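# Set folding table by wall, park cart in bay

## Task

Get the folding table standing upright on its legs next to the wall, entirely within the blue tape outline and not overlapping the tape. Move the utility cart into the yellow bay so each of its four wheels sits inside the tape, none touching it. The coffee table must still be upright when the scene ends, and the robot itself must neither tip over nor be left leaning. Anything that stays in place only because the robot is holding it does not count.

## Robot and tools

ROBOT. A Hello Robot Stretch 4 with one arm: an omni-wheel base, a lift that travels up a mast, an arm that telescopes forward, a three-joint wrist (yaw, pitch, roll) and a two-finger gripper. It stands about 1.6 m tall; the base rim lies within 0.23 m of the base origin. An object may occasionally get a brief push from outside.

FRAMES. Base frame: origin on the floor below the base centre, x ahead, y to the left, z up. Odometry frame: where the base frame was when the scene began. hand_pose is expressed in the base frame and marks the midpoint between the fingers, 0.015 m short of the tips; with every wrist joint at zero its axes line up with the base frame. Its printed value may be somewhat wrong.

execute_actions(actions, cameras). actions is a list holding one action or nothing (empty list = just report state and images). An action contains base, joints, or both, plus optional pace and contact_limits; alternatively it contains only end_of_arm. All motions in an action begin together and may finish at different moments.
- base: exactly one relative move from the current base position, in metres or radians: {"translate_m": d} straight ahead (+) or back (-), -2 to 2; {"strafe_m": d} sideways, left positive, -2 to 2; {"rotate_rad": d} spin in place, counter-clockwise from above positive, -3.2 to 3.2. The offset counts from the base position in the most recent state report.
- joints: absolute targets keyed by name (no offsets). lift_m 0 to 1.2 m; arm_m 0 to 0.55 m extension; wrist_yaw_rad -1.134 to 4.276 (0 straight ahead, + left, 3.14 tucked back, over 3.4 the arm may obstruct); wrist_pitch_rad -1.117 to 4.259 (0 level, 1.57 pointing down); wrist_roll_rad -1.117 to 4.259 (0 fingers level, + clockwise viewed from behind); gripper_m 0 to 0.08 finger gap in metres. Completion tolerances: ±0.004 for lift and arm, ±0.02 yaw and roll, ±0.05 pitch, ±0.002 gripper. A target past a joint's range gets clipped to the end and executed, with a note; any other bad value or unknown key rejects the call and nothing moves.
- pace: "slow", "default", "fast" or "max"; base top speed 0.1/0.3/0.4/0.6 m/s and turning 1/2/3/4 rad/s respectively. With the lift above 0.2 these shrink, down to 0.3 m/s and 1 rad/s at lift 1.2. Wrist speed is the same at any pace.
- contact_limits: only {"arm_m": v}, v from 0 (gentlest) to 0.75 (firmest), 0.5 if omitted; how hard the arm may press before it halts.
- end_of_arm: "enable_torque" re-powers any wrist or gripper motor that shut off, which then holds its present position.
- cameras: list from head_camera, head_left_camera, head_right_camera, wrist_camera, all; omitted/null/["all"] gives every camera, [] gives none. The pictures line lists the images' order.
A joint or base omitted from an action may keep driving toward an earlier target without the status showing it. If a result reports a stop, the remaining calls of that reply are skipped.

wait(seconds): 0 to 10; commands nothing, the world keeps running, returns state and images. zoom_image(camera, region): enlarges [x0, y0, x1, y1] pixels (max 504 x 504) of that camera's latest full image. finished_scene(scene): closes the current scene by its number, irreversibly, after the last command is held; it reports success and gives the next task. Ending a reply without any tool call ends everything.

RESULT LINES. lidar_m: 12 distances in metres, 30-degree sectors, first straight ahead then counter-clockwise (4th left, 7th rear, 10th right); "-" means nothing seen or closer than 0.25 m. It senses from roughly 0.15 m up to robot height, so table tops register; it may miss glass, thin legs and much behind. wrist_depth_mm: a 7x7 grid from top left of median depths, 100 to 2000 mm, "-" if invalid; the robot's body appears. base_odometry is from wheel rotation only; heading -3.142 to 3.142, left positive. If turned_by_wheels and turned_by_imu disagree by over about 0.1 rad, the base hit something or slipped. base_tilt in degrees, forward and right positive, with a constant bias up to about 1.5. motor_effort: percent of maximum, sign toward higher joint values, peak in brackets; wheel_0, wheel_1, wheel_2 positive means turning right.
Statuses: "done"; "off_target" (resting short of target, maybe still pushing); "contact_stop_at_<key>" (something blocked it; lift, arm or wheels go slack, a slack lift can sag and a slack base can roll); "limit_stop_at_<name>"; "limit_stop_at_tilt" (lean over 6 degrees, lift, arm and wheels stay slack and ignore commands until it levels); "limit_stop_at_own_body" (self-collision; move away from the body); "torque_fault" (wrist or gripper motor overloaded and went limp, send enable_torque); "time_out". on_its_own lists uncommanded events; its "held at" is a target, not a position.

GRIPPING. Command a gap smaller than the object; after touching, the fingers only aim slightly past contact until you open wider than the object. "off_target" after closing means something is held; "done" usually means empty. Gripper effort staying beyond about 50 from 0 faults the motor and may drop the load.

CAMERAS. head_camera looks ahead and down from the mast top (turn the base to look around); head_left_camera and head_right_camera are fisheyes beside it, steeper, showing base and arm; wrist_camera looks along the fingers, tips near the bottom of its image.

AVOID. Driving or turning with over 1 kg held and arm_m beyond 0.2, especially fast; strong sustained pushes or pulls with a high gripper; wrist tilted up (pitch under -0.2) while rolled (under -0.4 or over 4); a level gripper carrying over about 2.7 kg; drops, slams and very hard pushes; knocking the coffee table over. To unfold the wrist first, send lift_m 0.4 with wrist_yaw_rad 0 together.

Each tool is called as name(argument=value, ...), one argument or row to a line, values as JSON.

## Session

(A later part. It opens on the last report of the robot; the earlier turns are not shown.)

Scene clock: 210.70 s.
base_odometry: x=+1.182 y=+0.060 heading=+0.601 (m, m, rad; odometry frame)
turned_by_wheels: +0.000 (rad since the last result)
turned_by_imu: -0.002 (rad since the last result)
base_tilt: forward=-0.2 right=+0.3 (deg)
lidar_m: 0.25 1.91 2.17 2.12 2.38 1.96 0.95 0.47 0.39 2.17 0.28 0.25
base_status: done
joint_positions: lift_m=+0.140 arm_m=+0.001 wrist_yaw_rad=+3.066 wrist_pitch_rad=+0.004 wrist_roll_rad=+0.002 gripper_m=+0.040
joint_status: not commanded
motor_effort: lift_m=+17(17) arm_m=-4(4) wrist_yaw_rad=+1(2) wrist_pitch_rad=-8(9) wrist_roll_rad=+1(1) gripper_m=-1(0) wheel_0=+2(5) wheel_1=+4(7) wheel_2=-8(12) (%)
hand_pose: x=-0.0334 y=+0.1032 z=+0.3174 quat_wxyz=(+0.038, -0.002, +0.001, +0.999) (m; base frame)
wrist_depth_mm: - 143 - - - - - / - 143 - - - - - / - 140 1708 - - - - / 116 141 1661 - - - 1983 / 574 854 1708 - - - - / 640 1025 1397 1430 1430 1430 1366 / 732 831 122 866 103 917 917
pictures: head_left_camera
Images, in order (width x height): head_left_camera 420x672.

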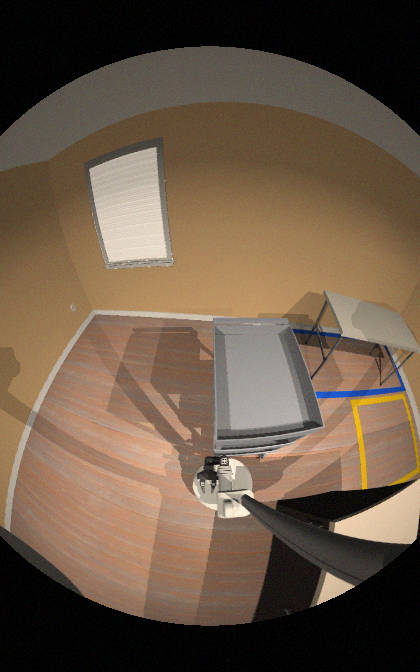

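execute_actions(
  actions=[
    {"base":{"strafe_m":0.32}},
  ],
  cameras=[],
)

execute_actions(
  actions=[
    {"base":{"translate_m":0.4}},
  ],
  cameras=[],
)

execute_actions(
  actions=[
    {"base":{"rotate_rad":-1.72}},
  ],
  cameras=[],
)

execute_actions(
  actions=[
    {"base":{"translate_m":0.6},"pace":"slow"},
  ],
  cameras=["head_left_camera"],
)

Scene clock: 220.50 s.
base_odometry: x=+1.001 y=+0.324 heading=+0.601 (m, m, rad; odometry frame)
turned_by_wheels: +0.000 (rad since the last result)
turned_by_imu: -0.003 (rad since the last result)
base_tilt: forward=-0.2 right=+0.3 (deg)
lidar_m: 1.83 1.96 1.85 1.81 2.02 1.92 1.76 0.85 0.68 0.98 0.31 0.36
base_status: done
joint_positions: lift_m=+0.140 arm_m=+0.001 wrist_yaw_rad=+3.066 wrist_pitch_rad=+0.004 wrist_roll_rad=+0.002 gripper_m=+0.040
joint_status: not commanded
motor_effort: lift_m=+17(17) arm_m=-4(5) wrist_yaw_rad=+1(2) wrist_pitch_rad=-8(9) wrist_roll_rad=+0(0) gripper_m=+0(1) wheel_0=+2(8) wheel_1=-2(12) wheel_2=-1(6) (%)
hand_pose: x=-0.0334 y=+0.1032 z=+0.3174 quat_wxyz=(+0.038, -0.002, +0.001, +0.999) (m; base frame)
wrist_depth_mm: - 144 - - - - - / - 143 - - - - - / - 140 - - 1983 1983 1983 / 115 142 - - - - 1983 / 946 1499 - - - - 1983 / 1042 1308 1397 1430 1464 1366 1366 / 878 878 122 878 103 917 904
pictures: none
No camera images: the call's "cameras" was empty. Leave "cameras" out to get every camera's image.

Scene clock: 223.30 s.
base_odometry: x=+1.331 y=+0.550 heading=+0.601 (m, m, rad; odometry frame)
turned_by_wheels: +0.000 (rad since the last result)
turned_by_imu: -0.001 (rad since the last result)
base_tilt: forward=-0.2 right=+0.3 (deg)
lidar_m: 1.43 1.52 1.77 1.75 1.92 2.30 1.93 0.90 0.25 0.25 0.28 0.38
base_status: done
joint_positions: lift_m=+0.140 arm_m=+0.001 wrist_yaw_rad=+3.066 wrist_pitch_rad=+0.004 wrist_roll_rad=+0.002 gripper_m=+0.040
joint_status: not commanded
motor_effort: lift_m=+17(17) arm_m=-4(4) wrist_yaw_rad=+1(1) wrist_pitch_rad=-9(8) wrist_roll_rad=+2(2) gripper_m=-1(0) wheel_0=+0(4) wheel_1=+0(3) wheel_2=+2(8) (%)
hand_pose: x=-0.0334 y=+0.1032 z=+0.3174 quat_wxyz=(+0.038, -0.002, +0.001, +0.999) (m; base frame)
wrist_depth_mm: - 143 - - - - - / - 142 - - - - - / - 140 - - - - - / 116 142 - - - - - / 1025 1618 - - - - - / 1138 1336 1397 1430 1430 1397 1366 / 866 878 122 891 103 917 891
pictures: none
No camera images: the call's "cameras" was empty. Leave "cameras" out to get every camera's image.

Scene clock: 225.43 s.
base_odometry: x=+1.331 y=+0.550 heading=-1.119 (m, m, rad; odometry frame)
turned_by_wheels: -1.720 (rad since the last result)
turned_by_imu: -1.707 (rad since the last result)
base_tilt: forward=-0.2 right=+0.3 (deg)
lidar_m: 0.25 0.26 0.31 1.43 1.45 1.85 1.76 1.83 2.38 2.29 1.09 0.31
base_status: done
joint_positions: lift_m=+0.140 arm_m=+0.001 wrist_yaw_rad=+3.066 wrist_pitch_rad=+0.004 wrist_roll_rad=+0.002 gripper_m=+0.040
joint_status: not commanded
motor_effort: lift_m=+17(17) arm_m=-4(4) wrist_yaw_rad=+1(2) wrist_pitch_rad=-9(9) wrist_roll_rad=+1(0) gripper_m=+0(1) wheel_0=+0(5) wheel_1=+1(8) wheel_2=+0(6) (%)
hand_pose: x=-0.0333 y=+0.1032 z=+0.3174 quat_wxyz=(+0.038, -0.002, +0.001, +0.999) (m; base frame)
wrist_depth_mm: - 144 1983 1983 - - 1661 / - 142 1983 1983 - - 1661 / - 140 1983 1921 1983 - 1708 / 116 141 1863 1983 1983 - 1661 / 1808 1863 1863 1983 1921 1983 1661 / 1255 1366 1397 1397 1464 1397 1366 / 866 904 122 878 103 904 891
pictures: none
No camera images: the call's "cameras" was empty. Leave "cameras" out to get every camera's image.

Scene clock: 232.70 s.
base_odometry: x=+1.593 y=+0.011 heading=-1.119 (m, m, rad; odometry frame)
turned_by_wheels: +0.000 (rad since the last result)
turned_by_imu: -0.001 (rad since the last result)
base_tilt: forward=-0.2 right=+0.3 (deg)
lidar_m: 0.26 0.25 0.25 0.25 0.35 2.00 2.35 2.49 2.40 0.54 0.49 0.69
base_status: done
joint_positions: lift_m=+0.140 arm_m=+0.001 wrist_yaw_rad=+3.066 wrist_pitch_rad=+0.004 wrist_roll_rad=+0.002 gripper_m=+0.040
joint_status: not commanded
motor_effort: lift_m=+17(17) arm_m=-4(4) wrist_yaw_rad=+1(0) wrist_pitch_rad=-8(9) wrist_roll_rad=+0(1) gripper_m=-1(1) wheel_0=+1(6) wheel_1=+3(4) wheel_2=-2(8) (%)
hand_pose: x=-0.0333 y=+0.1032 z=+0.3174 quat_wxyz=(+0.038, -0.002, +0.001, +0.999) (m; base frame)
wrist_depth_mm: - 144 - - - - 1708 / - 143 - - - - 1708 / - 140 - - - - 1661 / 116 141 - - - - 1661 / 1983 - - - - - 1708 / 1281 1308 1397 1464 1397 1397 1366 / 854 878 122 878 104 904 891
pictures: head_left_camera
Images, in order (width x height): head_left_camera 420x672.

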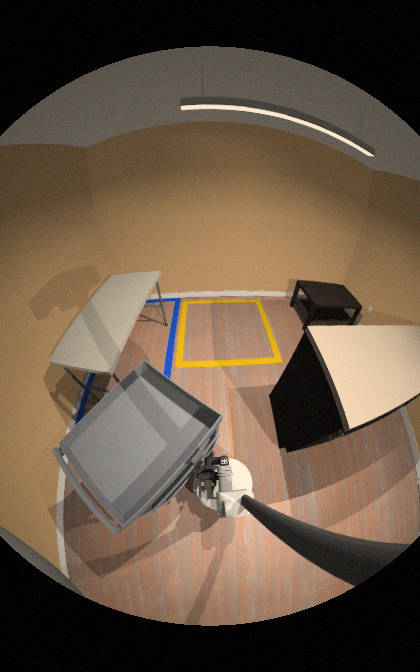

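execute_actions(
  actions=[
    {"base":{"translate_m":-0.5}},
  ],
  cameras=[],
)

execute_actions(
  actions=[
    {"base":{"strafe_m":0.78}},
  ],
  cameras=[],
)

execute_actions(
  actions=[
    {"base":{"rotate_rad":-0.5}},
  ],
  cameras=["head_left_camera"],
)

Scene clock: 245.43 s.
base_odometry: x=+1.375 y=+0.461 heading=-1.119 (m, m, rad; odometry frame)
turned_by_wheels: +0.000 (rad since the last result)
turned_by_imu: -0.002 (rad since the last result)
base_tilt: forward=-0.2 right=+0.3 (deg)
lidar_m: 0.66 0.51 0.50 1.43 1.46 1.95 1.86 1.94 2.37 2.30 0.91 0.81
base_status: done
joint_positions: lift_m=+0.140 arm_m=+0.001 wrist_yaw_rad=+3.066 wrist_pitch_rad=+0.004 wrist_roll_rad=+0.002 gripper_m=+0.040
joint_status: not commanded
motor_effort: lift_m=+17(17) arm_m=-4(4) wrist_yaw_rad=+1(2) wrist_pitch_rad=-8(8) wrist_roll_rad=+2(1) gripper_m=-2(1) wheel_0=+0(4) wheel_1=+0(5) wheel_2=+0(8) (%)
hand_pose: x=-0.0333 y=+0.1032 z=+0.3174 quat_wxyz=(+0.038, -0.002, +0.001, +0.999) (m; base frame)
wrist_depth_mm: - 144 - - - - 1661 / - 142 - - - - 1708 / - 140 1983 - - - 1618 / 116 141 1983 - - - 1708 / 1921 1983 - - - - 1661 / 1281 1336 1397 1430 1430 1366 1336 / 866 878 122 891 103 917 917
pictures: none
No camera images: the call's "cameras" was empty. Leave "cameras" out to get every camera's image.

Scene clock: 249.37 s.
base_odometry: x=+2.077 y=+0.801 heading=-1.119 (m, m, rad; odometry frame)
turned_by_wheels: +0.000 (rad since the last result)
turned_by_imu: -0.004 (rad since the last result)
base_tilt: forward=-0.2 right=+0.3 (deg)
lidar_m: 0.48 0.96 0.67 0.64 0.69 0.91 1.87 1.95 2.68 2.60 0.41 0.43
base_status: done
joint_positions: lift_m=+0.140 arm_m=+0.001 wrist_yaw_rad=+3.066 wrist_pitch_rad=+0.004 wrist_roll_rad=+0.002 gripper_m=+0.040
joint_status: not commanded
motor_effort: lift_m=+17(17) arm_m=-4(4) wrist_yaw_rad=-1(0) wrist_pitch_rad=-9(9) wrist_roll_rad=+3(0) gripper_m=-1(1) wheel_0=+0(7) wheel_1=-1(7) wheel_2=+1(0) (%)
hand_pose: x=-0.0333 y=+0.1032 z=+0.3174 quat_wxyz=(+0.038, -0.002, +0.001, +0.999) (m; base frame)
wrist_depth_mm: - 144 - - 1756 946 699 / - 143 - - 1756 991 723 / - 140 - - 1756 991 707 / 116 141 1983 - 1756 991 723 / 1808 1921 - - 1756 976 707 / 1281 1336 1366 1397 1366 976 699 / 854 866 122 891 103 831 699
pictures: none
No camera images: the call's "cameras" was empty. Leave "cameras" out to get every camera's image.

Scene clock: 250.63 s.
base_odometry: x=+2.077 y=+0.801 heading=-1.619 (m, m, rad; odometry frame)
turned_by_wheels: -0.500 (rad since the last result)
turned_by_imu: -0.496 (rad since the last result)
base_tilt: forward=-0.2 right=+0.2 (deg)
lidar_m: 0.41 0.49 0.93 0.66 0.65 0.69 0.92 1.88 1.96 2.74 2.39 0.44
base_status: done
joint_positions: lift_m=+0.140 arm_m=+0.001 wrist_yaw_rad=+3.066 wrist_pitch_rad=+0.004 wrist_roll_rad=+0.002 gripper_m=+0.040
joint_status: not commanded
motor_effort: lift_m=+17(17) arm_m=-4(3) wrist_yaw_rad=+1(0) wrist_pitch_rad=-8(9) wrist_roll_rad=+1(0) gripper_m=-1(1) wheel_0=+1(5) wheel_1=+0(5) wheel_2=-1(6) (%)
hand_pose: x=-0.0333 y=+0.1032 z=+0.3174 quat_wxyz=(+0.038, -0.002, +0.001, +0.999) (m; base frame)
wrist_depth_mm: - 143 1921 1182 866 668 569 / - 142 1708 1160 854 676 564 / - 140 1499 1160 842 683 564 / 115 141 1464 1138 854 668 564 / 1576 1808 1808 1138 842 661 559 / 1255 1336 1397 1138 798 661 559 / 866 878 122 878 103 615 559
pictures: head_left_camera
Images, in order (width x height): head_left_camera 420x672.

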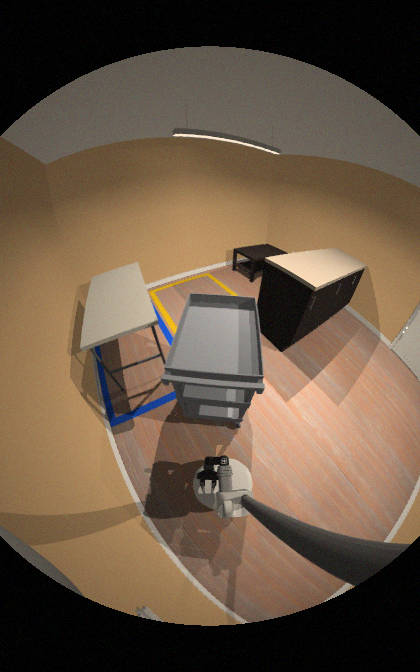

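Slight left curving is wanted.

execute_actions(
  actions=[
    {"base":{"translate_m":0.75},"pace":"slow"},
  ],
  cameras=["head_left_camera"],
)

execute_actions(
  actions=[
    {"base":{"translate_m":0.3},"pace":"slow"},
  ],
  cameras=["head_left_camera"],
)

Scene clock: 265.27 s.
base_odometry: x=+2.041 y=+0.052 heading=-1.619 (m, m, rad; odometry frame)
turned_by_wheels: +0.000 (rad since the last result)
turned_by_imu: -0.003 (rad since the last result)
base_tilt: forward=-0.2 right=+0.3 (deg)
lidar_m: 0.25 0.25 0.25 0.67 1.01 1.07 1.45 2.54 2.64 2.82 0.89 0.25
base_status: done
joint_positions: lift_m=+0.140 arm_m=+0.001 wrist_yaw_rad=+3.066 wrist_pitch_rad=+0.004 wrist_roll_rad=+0.002 gripper_m=+0.040
joint_status: not commanded
motor_effort: lift_m=+17(17) arm_m=-4(4) wrist_yaw_rad=+2(1) wrist_pitch_rad=-9(9) wrist_roll_rad=+0(1) gripper_m=+0(1) wheel_0=+2(6) wheel_1=+3(3) wheel_2=-2(8) (%)
hand_pose: x=-0.0333 y=+0.1033 z=+0.3174 quat_wxyz=(+0.038, -0.002, +0.001, +0.999) (m; base frame)
wrist_depth_mm: - 143 - 1863 1366 1042 878 / - 143 - 1808 1336 1042 891 / - 140 - 1863 1336 1060 904 / 116 141 - 1756 1308 1042 878 / 1921 - - 1808 1366 1042 866 / 1281 1336 1397 1397 1255 1025 866 / 866 878 122 866 103 917 854
pictures: head_left_camera
Images, in order (width x height): head_left_camera 420x672.

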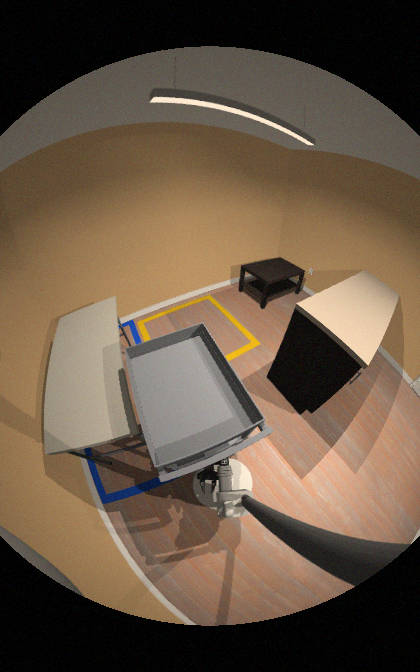

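Scene clock: 269.53 s.
base_odometry: x=+2.026 y=-0.247 heading=-1.618 (m, m, rad; odometry frame)
turned_by_wheels: +0.000 (rad since the last result)
turned_by_imu: -0.001 (rad since the last result)
base_tilt: forward=-0.2 right=+0.3 (deg)
lidar_m: 0.25 0.25 0.25 0.25 0.98 1.21 1.69 2.79 2.91 0.79 0.73 0.25
base_status: done
joint_positions: lift_m=+0.140 arm_m=+0.001 wrist_yaw_rad=+3.066 wrist_pitch_rad=+0.004 wrist_roll_rad=+0.002 gripper_m=+0.040
joint_status: not commanded
motor_effort: lift_m=+17(17) arm_m=-4(4) wrist_yaw_rad=+0(1) wrist_pitch_rad=-8(8) wrist_roll_rad=+1(1) gripper_m=-1(1) wheel_0=+2(5) wheel_1=+2(4) wheel_2=-1(6) (%)
hand_pose: x=-0.0333 y=+0.1033 z=+0.3174 quat_wxyz=(+0.038, -0.002, +0.001, +0.999) (m; base frame)
wrist_depth_mm: - 144 - - 1618 1182 1025 / - 142 - - 1576 1205 1025 / - 140 - - 1537 1229 1008 / 116 141 - - 1576 1182 1008 / 1921 - - - 1537 1205 1008 / 1255 1308 1397 1430 1366 1138 991 / 878 891 122 878 103 931 917
pictures: head_left_camera
Images, in order (width x height): head_left_camera 420x672.

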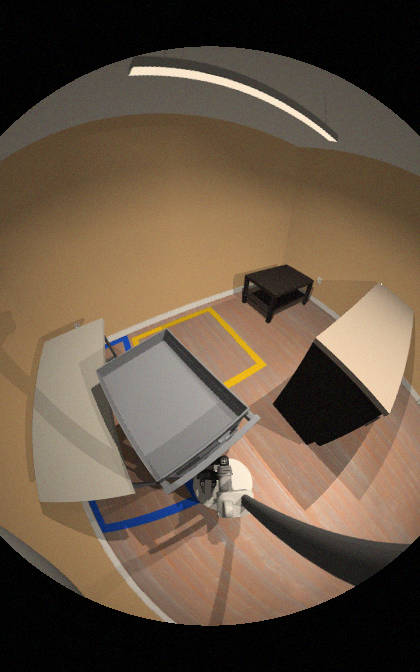

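execute_actions(
  actions=[
    {"base":{"translate_m":-0.2}},
  ],
  cameras=[],
)

execute_actions(
  actions=[
    {"base":{"strafe_m":0.19}},
  ],
  cameras=[],
)

execute_actions(
  actions=[
    {"base":{"rotate_rad":0.25}},
  ],
  cameras=["head_left_camera"],
)

execute_actions(
  actions=[
    {"base":{"translate_m":0.35},"pace":"slow"},
  ],
  cameras=["head_left_camera"],
)

Scene clock: 280.57 s.
base_odometry: x=+2.036 y=-0.047 heading=-1.619 (m, m, rad; odometry frame)
turned_by_wheels: +0.000 (rad since the last result)
turned_by_imu: -0.001 (rad since the last result)
base_tilt: forward=-0.2 right=+0.3 (deg)
lidar_m: 0.34 0.28 0.29 0.53 1.05 1.12 1.55 2.61 2.74 2.77 0.84 0.88
base_status: done
joint_positions: lift_m=+0.140 arm_m=+0.001 wrist_yaw_rad=+3.066 wrist_pitch_rad=+0.004 wrist_roll_rad=+0.002 gripper_m=+0.040
joint_status: not commanded
motor_effort: lift_m=+17(17) arm_m=-4(4) wrist_yaw_rad=-1(2) wrist_pitch_rad=-8(9) wrist_roll_rad=-1(1) gripper_m=-1(0) wheel_0=-1(4) wheel_1=+1(6) wheel_2=-1(9) (%)
hand_pose: x=-0.0333 y=+0.1033 z=+0.3174 quat_wxyz=(+0.038, -0.002, +0.001, +0.999) (m; base frame)
wrist_depth_mm: - 143 - 1983 1430 1098 931 / - 143 - 1983 1464 1118 931 / - 140 - 1863 1397 1118 931 / 116 141 - 1921 1430 1098 931 / 1983 - - 1921 1397 1098 917 / 1308 1336 1430 1397 1281 1042 904 / 854 878 122 878 103 931 878
pictures: none
No camera images: the call's "cameras" was empty. Leave "cameras" out to get every camera's image.

Scene clock: 282.47 s.
base_odometry: x=+2.226 y=-0.057 heading=-1.619 (m, m, rad; odometry frame)
turned_by_wheels: +0.000 (rad since the last result)
turned_by_imu: -0.001 (rad since the last result)
base_tilt: forward=-0.2 right=+0.3 (deg)
lidar_m: 0.25 0.25 0.27 0.39 0.89 0.91 1.33 2.72 2.86 2.94 1.02 0.33
base_status: done
joint_positions: lift_m=+0.140 arm_m=+0.001 wrist_yaw_rad=+3.066 wrist_pitch_rad=+0.004 wrist_roll_rad=+0.002 gripper_m=+0.040
joint_status: not commanded
motor_effort: lift_m=+17(17) arm_m=-4(4) wrist_yaw_rad=+0(1) wrist_pitch_rad=-8(9) wrist_roll_rad=+1(1) gripper_m=-2(2) wheel_0=+2(7) wheel_1=-2(8) wheel_2=-1(0) (%)
hand_pose: x=-0.0333 y=+0.1033 z=+0.3174 quat_wxyz=(+0.038, -0.002, +0.001, +0.999) (m; base frame)
wrist_depth_mm: - 144 - 1618 1182 931 778 / - 142 - 1618 1182 904 778 / - 140 1983 1618 1182 917 778 / 116 141 1983 1576 1205 917 778 / 1921 - - 1576 1182 904 778 / 1281 1308 1336 1397 1138 917 768 / 878 904 122 891 104 854 759
pictures: none
No camera images: the call's "cameras" was empty. Leave "cameras" out to get every camera's image.

Scene clock: 283.47 s.
base_odometry: x=+2.226 y=-0.057 heading=-1.369 (m, m, rad; odometry frame)
turned_by_wheels: +0.250 (rad since the last result)
turned_by_imu: +0.248 (rad since the last result)
base_tilt: forward=-0.1 right=+0.2 (deg)
lidar_m: 0.25 0.27 0.29 0.61 0.90 1.03 1.83 2.71 3.17 1.02 0.53 0.25
base_status: done
joint_positions: lift_m=+0.140 arm_m=+0.001 wrist_yaw_rad=+3.066 wrist_pitch_rad=+0.004 wrist_roll_rad=+0.002 gripper_m=+0.040
joint_status: not commanded
motor_effort: lift_m=+17(17) arm_m=-4(4) wrist_yaw_rad=+1(1) wrist_pitch_rad=-9(9) wrist_roll_rad=+1(1) gripper_m=-2(1) wheel_0=-1(5) wheel_1=+0(5) wheel_2=+0(5) (%)
hand_pose: x=-0.0333 y=+0.1033 z=+0.3174 quat_wxyz=(+0.038, -0.002, +0.001, +0.999) (m; base frame)
wrist_depth_mm: - 143 - - 1576 1078 842 / - 143 - - 1499 1098 854 / - 140 - - 1537 1078 842 / 116 141 - - 1537 1078 854 / 1921 - - - 1537 1042 854 / 1255 1336 1366 1397 1336 1042 820 / 878 891 122 878 103 904 809
pictures: head_left_camera
Images, in order (width x height): head_left_camera 420x672.

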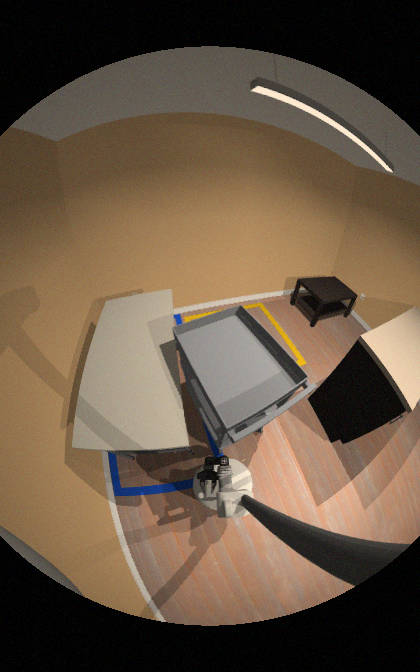

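Scene clock: 288.27 s.
base_odometry: x=+2.296 y=-0.399 heading=-1.369 (m, m, rad; odometry frame)
turned_by_wheels: +0.000 (rad since the last result)
turned_by_imu: +0.023 (rad since the last result)
base_tilt: forward=-0.1 right=+0.3 (deg)
lidar_m: 0.25 0.28 0.25 0.25 0.25 1.16 2.06 3.05 3.16 0.25 0.25 0.25
base_status: done
joint_positions: lift_m=+0.140 arm_m=+0.001 wrist_yaw_rad=+3.066 wrist_pitch_rad=+0.005 wrist_roll_rad=+0.002 gripper_m=+0.040
joint_status: not commanded
motor_effort: lift_m=+17(17) arm_m=-4(4) wrist_yaw_rad=+3(2) wrist_pitch_rad=-9(8) wrist_roll_rad=-1(0) gripper_m=-1(1) wheel_0=+3(24) wheel_1=+0(15) wheel_2=-4(15) (%)
hand_pose: x=-0.0333 y=+0.1033 z=+0.3174 quat_wxyz=(+0.038, -0.002, +0.001, +0.999) (m; base frame)
wrist_depth_mm: - 144 - - 1708 1042 946 / - 142 - - 1756 1042 946 / - 140 - - 1756 205 946 / 115 141 - - 1708 204 946 / 1921 - - - 1708 202 946 / 1281 1336 1397 1430 1397 200 208 / 866 878 122 878 104 198 854
pictures: head_left_camera
Images, in order (width x height): head_left_camera 420x672.

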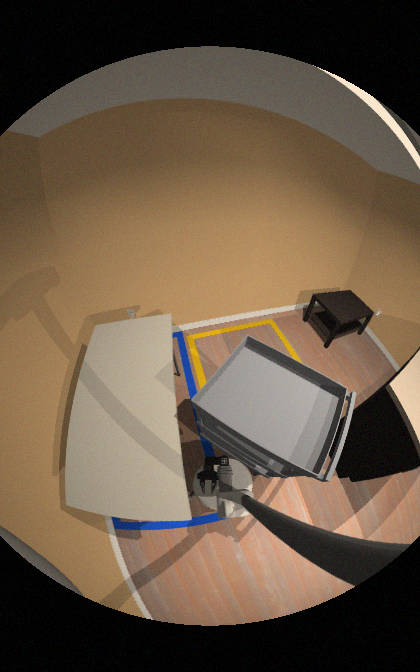

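execute_actions(
  actions=[
    {"base":{"translate_m":0.45},"pace":"slow"},
  ],
  cameras=["head_left_camera"],
)

Scene clock: 303.33 s.
base_odometry: x=+2.386 y=-0.840 heading=-1.369 (m, m, rad; odometry frame)
turned_by_wheels: +0.000 (rad since the last result)
turned_by_imu: -0.003 (rad since the last result)
base_tilt: forward=-0.2 right=+0.2 (deg)
lidar_m: 1.24 0.39 0.26 0.25 0.25 0.29 2.36 3.51 0.97 0.28 0.25 0.25
base_status: done
joint_positions: lift_m=+0.140 arm_m=+0.001 wrist_yaw_rad=+3.066 wrist_pitch_rad=+0.005 wrist_roll_rad=+0.002 gripper_m=+0.040
joint_status: not commanded
motor_effort: lift_m=+17(17) arm_m=-4(4) wrist_yaw_rad=+1(2) wrist_pitch_rad=-8(9) wrist_roll_rad=+0(3) gripper_m=-1(1) wheel_0=+3(9) wheel_1=+2(6) wheel_2=-7(9) (%)
hand_pose: x=-0.0333 y=+0.1033 z=+0.3174 quat_wxyz=(+0.038, -0.002, +0.001, +0.999) (m; base frame)
wrist_depth_mm: - 144 - - 661 640 640 / - 143 - - - 1281 891 / - 140 - - 1921 1336 1025 / 116 141 - - 1921 1336 1025 / 1983 - - - 1808 1255 976 / 1255 1336 1366 1397 1430 1229 991 / 866 891 122 866 103 904 866
pictures: head_left_camera
Images, in order (width x height): head_left_camera 420x672.

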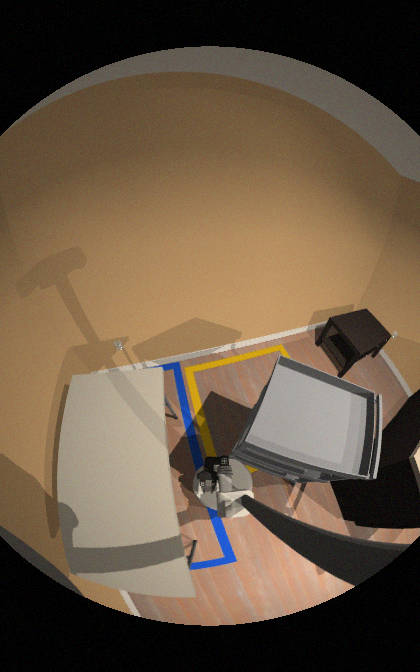

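execute_actions(
  actions=[
    {"base":{"rotate_rad":0.25}},
  ],
  cameras=[],
)

execute_actions(
  actions=[
    {"base":{"translate_m":-0.25}},
  ],
  cameras=[],
)

execute_actions(
  actions=[
    {"base":{"strafe_m":-0.5}},
  ],
  cameras=["head_left_camera"],
)

execute_actions(
  actions=[
    {"base":{"translate_m":0.3},"pace":"slow"},
  ],
  cameras=["head_left_camera"],
)

Scene clock: 315.07 s.
base_odometry: x=+2.386 y=-0.840 heading=-1.119 (m, m, rad; odometry frame)
turned_by_wheels: +0.250 (rad since the last result)
turned_by_imu: +0.246 (rad since the last result)
base_tilt: forward=-0.2 right=+0.3 (deg)
lidar_m: 0.66 0.31 0.25 0.25 0.27 0.38 3.54 1.19 0.43 0.25 0.25 0.25
base_status: done
joint_positions: lift_m=+0.140 arm_m=+0.001 wrist_yaw_rad=+3.066 wrist_pitch_rad=+0.005 wrist_roll_rad=+0.002 gripper_m=+0.040
joint_status: not commanded
motor_effort: lift_m=+17(17) arm_m=-4(4) wrist_yaw_rad=+1(2) wrist_pitch_rad=-9(9) wrist_roll_rad=+1(2) gripper_m=-1(1) wheel_0=+3(3) wheel_1=-2(3) wheel_2=-6(13) (%)
hand_pose: x=-0.0333 y=+0.1033 z=+0.3174 quat_wxyz=(+0.038, -0.002, +0.001, +0.999) (m; base frame)
wrist_depth_mm: - 143 - - - 640 640 / - 142 - - - 1756 1281 / - 140 - - - 1808 1281 / 116 141 - - - 1756 1281 / 1921 - - - - 1537 1182 / 1281 1336 1397 1430 1430 1397 1182 / 866 878 122 878 103 931 917
pictures: none
No camera images: the call's "cameras" was empty. Leave "cameras" out to get every camera's image.

Scene clock: 317.37 s.
base_odometry: x=+2.277 y=-0.615 heading=-1.119 (m, m, rad; odometry frame)
turned_by_wheels: +0.000 (rad since the last result)
turned_by_imu: -0.001 (rad since the last result)
base_tilt: forward=-0.1 right=+0.3 (deg)
lidar_m: 0.45 0.34 0.25 0.25 0.29 1.56 3.26 3.40 0.88 0.44 0.37 0.37
base_status: done
joint_positions: lift_m=+0.140 arm_m=+0.001 wrist_yaw_rad=+3.066 wrist_pitch_rad=+0.005 wrist_roll_rad=+0.002 gripper_m=+0.040
joint_status: not commanded
motor_effort: lift_m=+17(17) arm_m=-4(4) wrist_yaw_rad=+4(2) wrist_pitch_rad=-9(9) wrist_roll_rad=+0(2) gripper_m=+0(3) wheel_0=-1(5) wheel_1=+1(5) wheel_2=-1(9) (%)
hand_pose: x=-0.0333 y=+0.1033 z=+0.3174 quat_wxyz=(+0.038, -0.002, +0.001, +0.999) (m; base frame)
wrist_depth_mm: - 144 - - - 1756 1281 / - 142 - - - 1708 1255 / - 140 - - - 1756 1229 / 116 141 - - - 1808 1205 / 1921 - - - - 1756 759 / 1281 1336 1366 1430 1464 1366 1138 / 866 891 122 878 104 798 866
pictures: none
No camera images: the call's "cameras" was empty. Leave "cameras" out to get every camera's image.

Scene clock: 320.37 s.
base_odometry: x=+1.827 y=-0.833 heading=-1.119 (m, m, rad; odometry frame)
turned_by_wheels: +0.000 (rad since the last result)
turned_by_imu: +0.001 (rad since the last result)
base_tilt: forward=-0.2 right=+0.3 (deg)
lidar_m: 0.25 0.33 0.76 0.74 0.81 2.29 3.27 0.50 0.36 0.52 0.25 0.25
base_status: done
joint_positions: lift_m=+0.140 arm_m=+0.001 wrist_yaw_rad=+3.066 wrist_pitch_rad=+0.005 wrist_roll_rad=+0.002 gripper_m=+0.040
joint_status: not commanded
motor_effort: lift_m=+17(17) arm_m=-4(4) wrist_yaw_rad=+2(1) wrist_pitch_rad=-9(8) wrist_roll_rad=+0(1) gripper_m=-1(1) wheel_0=+4(11) wheel_1=-1(7) wheel_2=-1(5) (%)
hand_pose: x=-0.0333 y=+0.1033 z=+0.3174 quat_wxyz=(+0.038, -0.002, +0.001, +0.999) (m; base frame)
wrist_depth_mm: - 144 - - - - 1983 / - 142 - - - - 1983 / - 140 - - - - 1863 / 116 141 - - - - 1863 / 603 - - - - - 1863 / 683 1366 1430 1430 1397 1430 1366 / 741 878 122 878 103 946 891
pictures: head_left_camera
Images, in order (width x height): head_left_camera 420x672.

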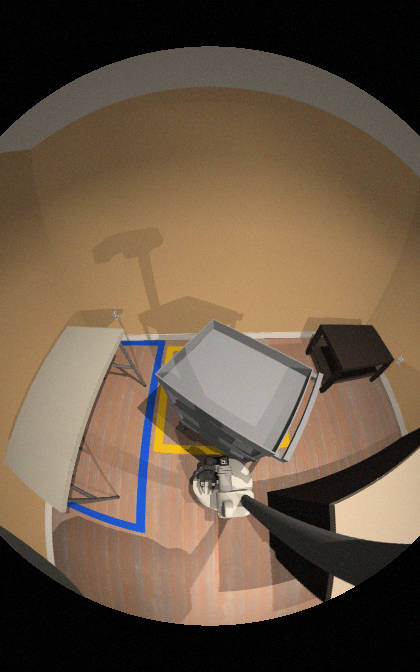

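Scene clock: 324.63 s.
base_odometry: x=+1.959 y=-1.102 heading=-1.119 (m, m, rad; odometry frame)
turned_by_wheels: +0.000 (rad since the last result)
turned_by_imu: -0.001 (rad since the last result)
base_tilt: forward=-0.2 right=+0.3 (deg)
lidar_m: 0.26 0.55 0.72 0.70 0.79 2.29 3.62 0.55 0.60 1.55 0.25 0.25
base_status: done
joint_positions: lift_m=+0.140 arm_m=+0.001 wrist_yaw_rad=+3.066 wrist_pitch_rad=+0.005 wrist_roll_rad=+0.002 gripper_m=+0.040
joint_status: not commanded
motor_effort: lift_m=+17(17) arm_m=-4(4) wrist_yaw_rad=+1(2) wrist_pitch_rad=-9(9) wrist_roll_rad=+0(1) gripper_m=-1(1) wheel_0=+7(9) wheel_1=-1(1) wheel_2=-3(10) (%)
hand_pose: x=-0.0333 y=+0.1033 z=+0.3174 quat_wxyz=(+0.038, -0.002, +0.001, +0.999) (m; base frame)
wrist_depth_mm: - 143 - - - - 1983 / - 142 - - - - 1983 / - 140 - - - - 1921 / 116 141 - - - - 1863 / 621 1025 - - - - 1921 / 691 1098 1397 1430 1397 1397 1397 / 707 831 122 891 104 917 891
pictures: head_left_camera
Images, in order (width x height): head_left_camera 420x672.

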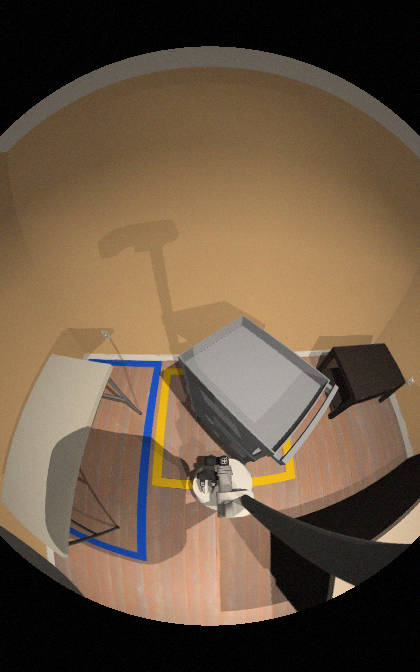

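execute_actions(
  actions=[
    {"base":{"translate_m":-0.1}},
  ],
  cameras=[],
)

execute_actions(
  actions=[
    {"base":{"strafe_m":-0.65},"pace":"slow"},
  ],
  cameras=[],
)

execute_actions(
  actions=[
    {"base":{"translate_m":0.35},"pace":"slow"},
  ],
  cameras=[],
)

execute_actions(
  actions=[
    {"base":{"rotate_rad":1.2}},
  ],
  cameras=["head_right_camera","head_camera"],
)

Scene clock: 336.23 s.
base_odometry: x=+1.915 y=-1.012 heading=-1.119 (m, m, rad; odometry frame)
turned_by_wheels: +0.000 (rad since the last result)
turned_by_imu: -0.002 (rad since the last result)
base_tilt: forward=-0.1 right=+0.2 (deg)
lidar_m: 0.33 0.67 0.73 0.71 0.79 2.30 3.49 0.50 0.48 1.38 0.27 0.26
base_status: done
joint_positions: lift_m=+0.140 arm_m=+0.001 wrist_yaw_rad=+3.066 wrist_pitch_rad=+0.005 wrist_roll_rad=+0.002 gripper_m=+0.040
joint_status: not commanded
motor_effort: lift_m=+17(17) arm_m=-4(5) wrist_yaw_rad=+0(0) wrist_pitch_rad=-8(8) wrist_roll_rad=+1(0) gripper_m=-1(1) wheel_0=+0(5) wheel_1=-1(5) wheel_2=-2(7) (%)
hand_pose: x=-0.0333 y=+0.1033 z=+0.3174 quat_wxyz=(+0.038, -0.002, +0.001, +0.999) (m; base frame)
wrist_depth_mm: - 144 - - - - 1863 / - 142 - - - - 1921 / - 140 - - - - 1808 / 116 141 - - - - 1921 / 621 - - - - - 1863 / 683 1182 1430 1397 1430 1397 1366 / 691 820 122 891 104 917 917
pictures: none
No camera images: the call's "cameras" was empty. Leave "cameras" out to get every camera's image.

Scene clock: 343.87 s.
base_odometry: x=+1.330 y=-1.296 heading=-1.119 (m, m, rad; odometry frame)
turned_by_wheels: +0.000 (rad since the last result)
turned_by_imu: +0.001 (rad since the last result)
base_tilt: forward=-0.2 right=+0.3 (deg)
lidar_m: 0.46 0.41 0.41 1.36 1.49 0.34 0.31 0.32 0.50 1.42 0.70 0.64
base_status: done
joint_positions: lift_m=+0.140 arm_m=+0.001 wrist_yaw_rad=+3.066 wrist_pitch_rad=+0.005 wrist_roll_rad=+0.002 gripper_m=+0.040
joint_status: not commanded
motor_effort: lift_m=+17(17) arm_m=-4(4) wrist_yaw_rad=+3(1) wrist_pitch_rad=-9(9) wrist_roll_rad=+2(1) gripper_m=-2(1) wheel_0=+0(5) wheel_1=+1(1) wheel_2=+0(2) (%)
hand_pose: x=-0.0333 y=+0.1033 z=+0.3174 quat_wxyz=(+0.038, -0.002, +0.001, +0.999) (m; base frame)
wrist_depth_mm: - 144 452 462 469 - - / - 142 449 466 466 - - / - 140 452 455 466 - - / 116 141 442 452 462 - - / 424 430 439 452 459 - - / 424 433 442 452 455 1397 1336 / 424 424 122 442 103 917 891
pictures: none
No camera images: the call's "cameras" was empty. Leave "cameras" out to get every camera's image.

Scene clock: 348.63 s.
base_odometry: x=+1.483 y=-1.611 heading=-1.119 (m, m, rad; odometry frame)
turned_by_wheels: +0.000 (rad since the last result)
turned_by_imu: -0.001 (rad since the last result)
base_tilt: forward=-0.2 right=+0.3 (deg)
lidar_m: 0.92 0.25 0.25 0.25 0.38 0.69 0.66 0.69 0.98 0.58 0.44 0.60
base_status: done
joint_positions: lift_m=+0.140 arm_m=+0.001 wrist_yaw_rad=+3.066 wrist_pitch_rad=+0.005 wrist_roll_rad=+0.002 gripper_m=+0.040
joint_status: not commanded
motor_effort: lift_m=+17(17) arm_m=-4(4) wrist_yaw_rad=+1(1) wrist_pitch_rad=-8(9) wrist_roll_rad=+1(1) gripper_m=-1(1) wheel_0=+2(4) wheel_1=+1(4) wheel_2=-1(5) (%)
hand_pose: x=-0.0333 y=+0.1033 z=+0.3174 quat_wxyz=(+0.038, -0.002, +0.001, +0.999) (m; base frame)
wrist_depth_mm: - 143 809 831 - - - / - 143 809 820 - - - / - 140 798 820 - - - / 116 142 798 798 - - - / 759 778 788 798 - - - / 759 768 788 809 1430 1397 1366 / 759 759 122 798 103 931 904
pictures: none
No camera images: the call's "cameras" was empty. Leave "cameras" out to get every camera's image.

Scene clock: 350.47 s.
base_odometry: x=+1.483 y=-1.611 heading=+0.081 (m, m, rad; odometry frame)
turned_by_wheels: +1.200 (rad since the last result)
turned_by_imu: +1.188 (rad since the last result)
base_tilt: forward=-0.2 right=+0.3 (deg)
lidar_m: 0.25 0.25 1.58 0.67 0.66 0.76 1.23 0.43 0.46 0.73 0.92 0.30
base_status: done
joint_positions: lift_m=+0.140 arm_m=+0.001 wrist_yaw_rad=+3.065 wrist_pitch_rad=+0.005 wrist_roll_rad=+0.002 gripper_m=+0.040
joint_status: not commanded
motor_effort: lift_m=+17(17) arm_m=-4(4) wrist_yaw_rad=+4(10) wrist_pitch_rad=-9(8) wrist_roll_rad=+1(0) gripper_m=-1(1) wheel_0=+0(15) wheel_1=-1(5) wheel_2=+0(11) (%)
hand_pose: x=-0.0334 y=+0.1033 z=+0.3174 quat_wxyz=(+0.038, -0.002, +0.001, +0.999) (m; base frame)
wrist_depth_mm: - 143 1756 1983 1042 732 591 / - 143 1708 1863 1025 750 609 / - 140 1708 1537 1008 741 609 / 116 141 1708 1576 1008 732 591 / 1160 1499 1756 1537 991 723 597 / 1160 1308 1430 1308 931 723 585 / 878 891 122 891 103 683 580
pictures: head_camera, head_right_camera
Images, in order (width x height): head_camera 420x560, head_right_camera 420x672.

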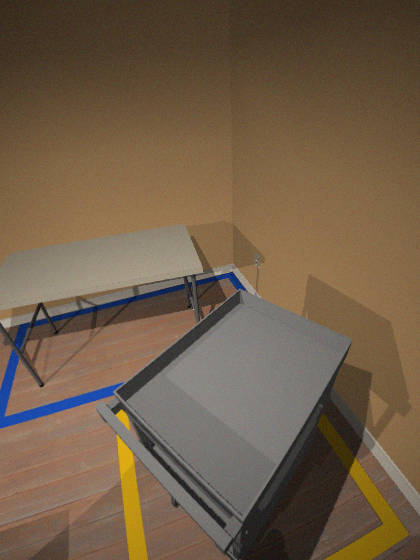

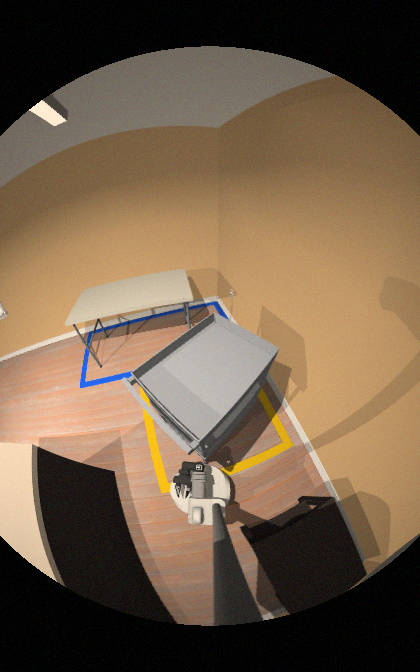

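execute_actions(
  actions=[
    {"base":{"translate_m":-0.12}},
  ],
  cameras=["head_camera"],
)

finished_scene(
  scene=2,
)

Scene clock: 357.50 s.
base_odometry: x=+1.363 y=-1.621 heading=+0.081 (m, m, rad; odometry frame)
turned_by_wheels: +0.000 (rad since the last result)
turned_by_imu: -0.001 (rad since the last result)
base_tilt: forward=-0.2 right=+0.2 (deg)
lidar_m: 0.31 0.40 1.70 0.63 0.60 0.70 1.11 0.50 0.35 0.55 0.97 0.50
base_status: done
joint_positions: lift_m=+0.140 arm_m=+0.001 wrist_yaw_rad=+3.066 wrist_pitch_rad=+0.005 wrist_roll_rad=+0.002 gripper_m=+0.040
joint_status: not commanded
motor_effort: lift_m=+17(17) arm_m=-4(4) wrist_yaw_rad=+1(1) wrist_pitch_rad=-9(9) wrist_roll_rad=+0(2) gripper_m=-1(1) wheel_0=+0(5) wheel_1=+1(5) wheel_2=-1(8) (%)
hand_pose: x=-0.0334 y=+0.1033 z=+0.3174 quat_wxyz=(+0.038, -0.002, +0.001, +0.999) (m; base frame)
wrist_depth_mm: - 143 1618 1863 946 691 564 / - 142 1576 1576 960 683 559 / - 140 1661 1464 946 699 559 / 116 141 1618 1464 946 683 564 / 1078 1366 1576 1366 931 683 559 / 1078 1336 1397 1281 891 668 549 / 878 891 122 878 103 640 554
pictures: head_camera
Images, in order (width x height): head_camera 420x560.

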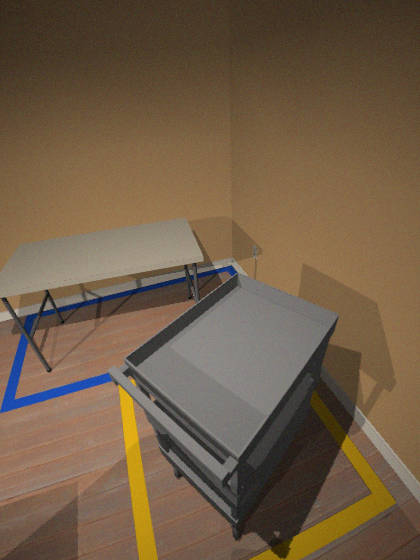

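The scene is finished: the task was done.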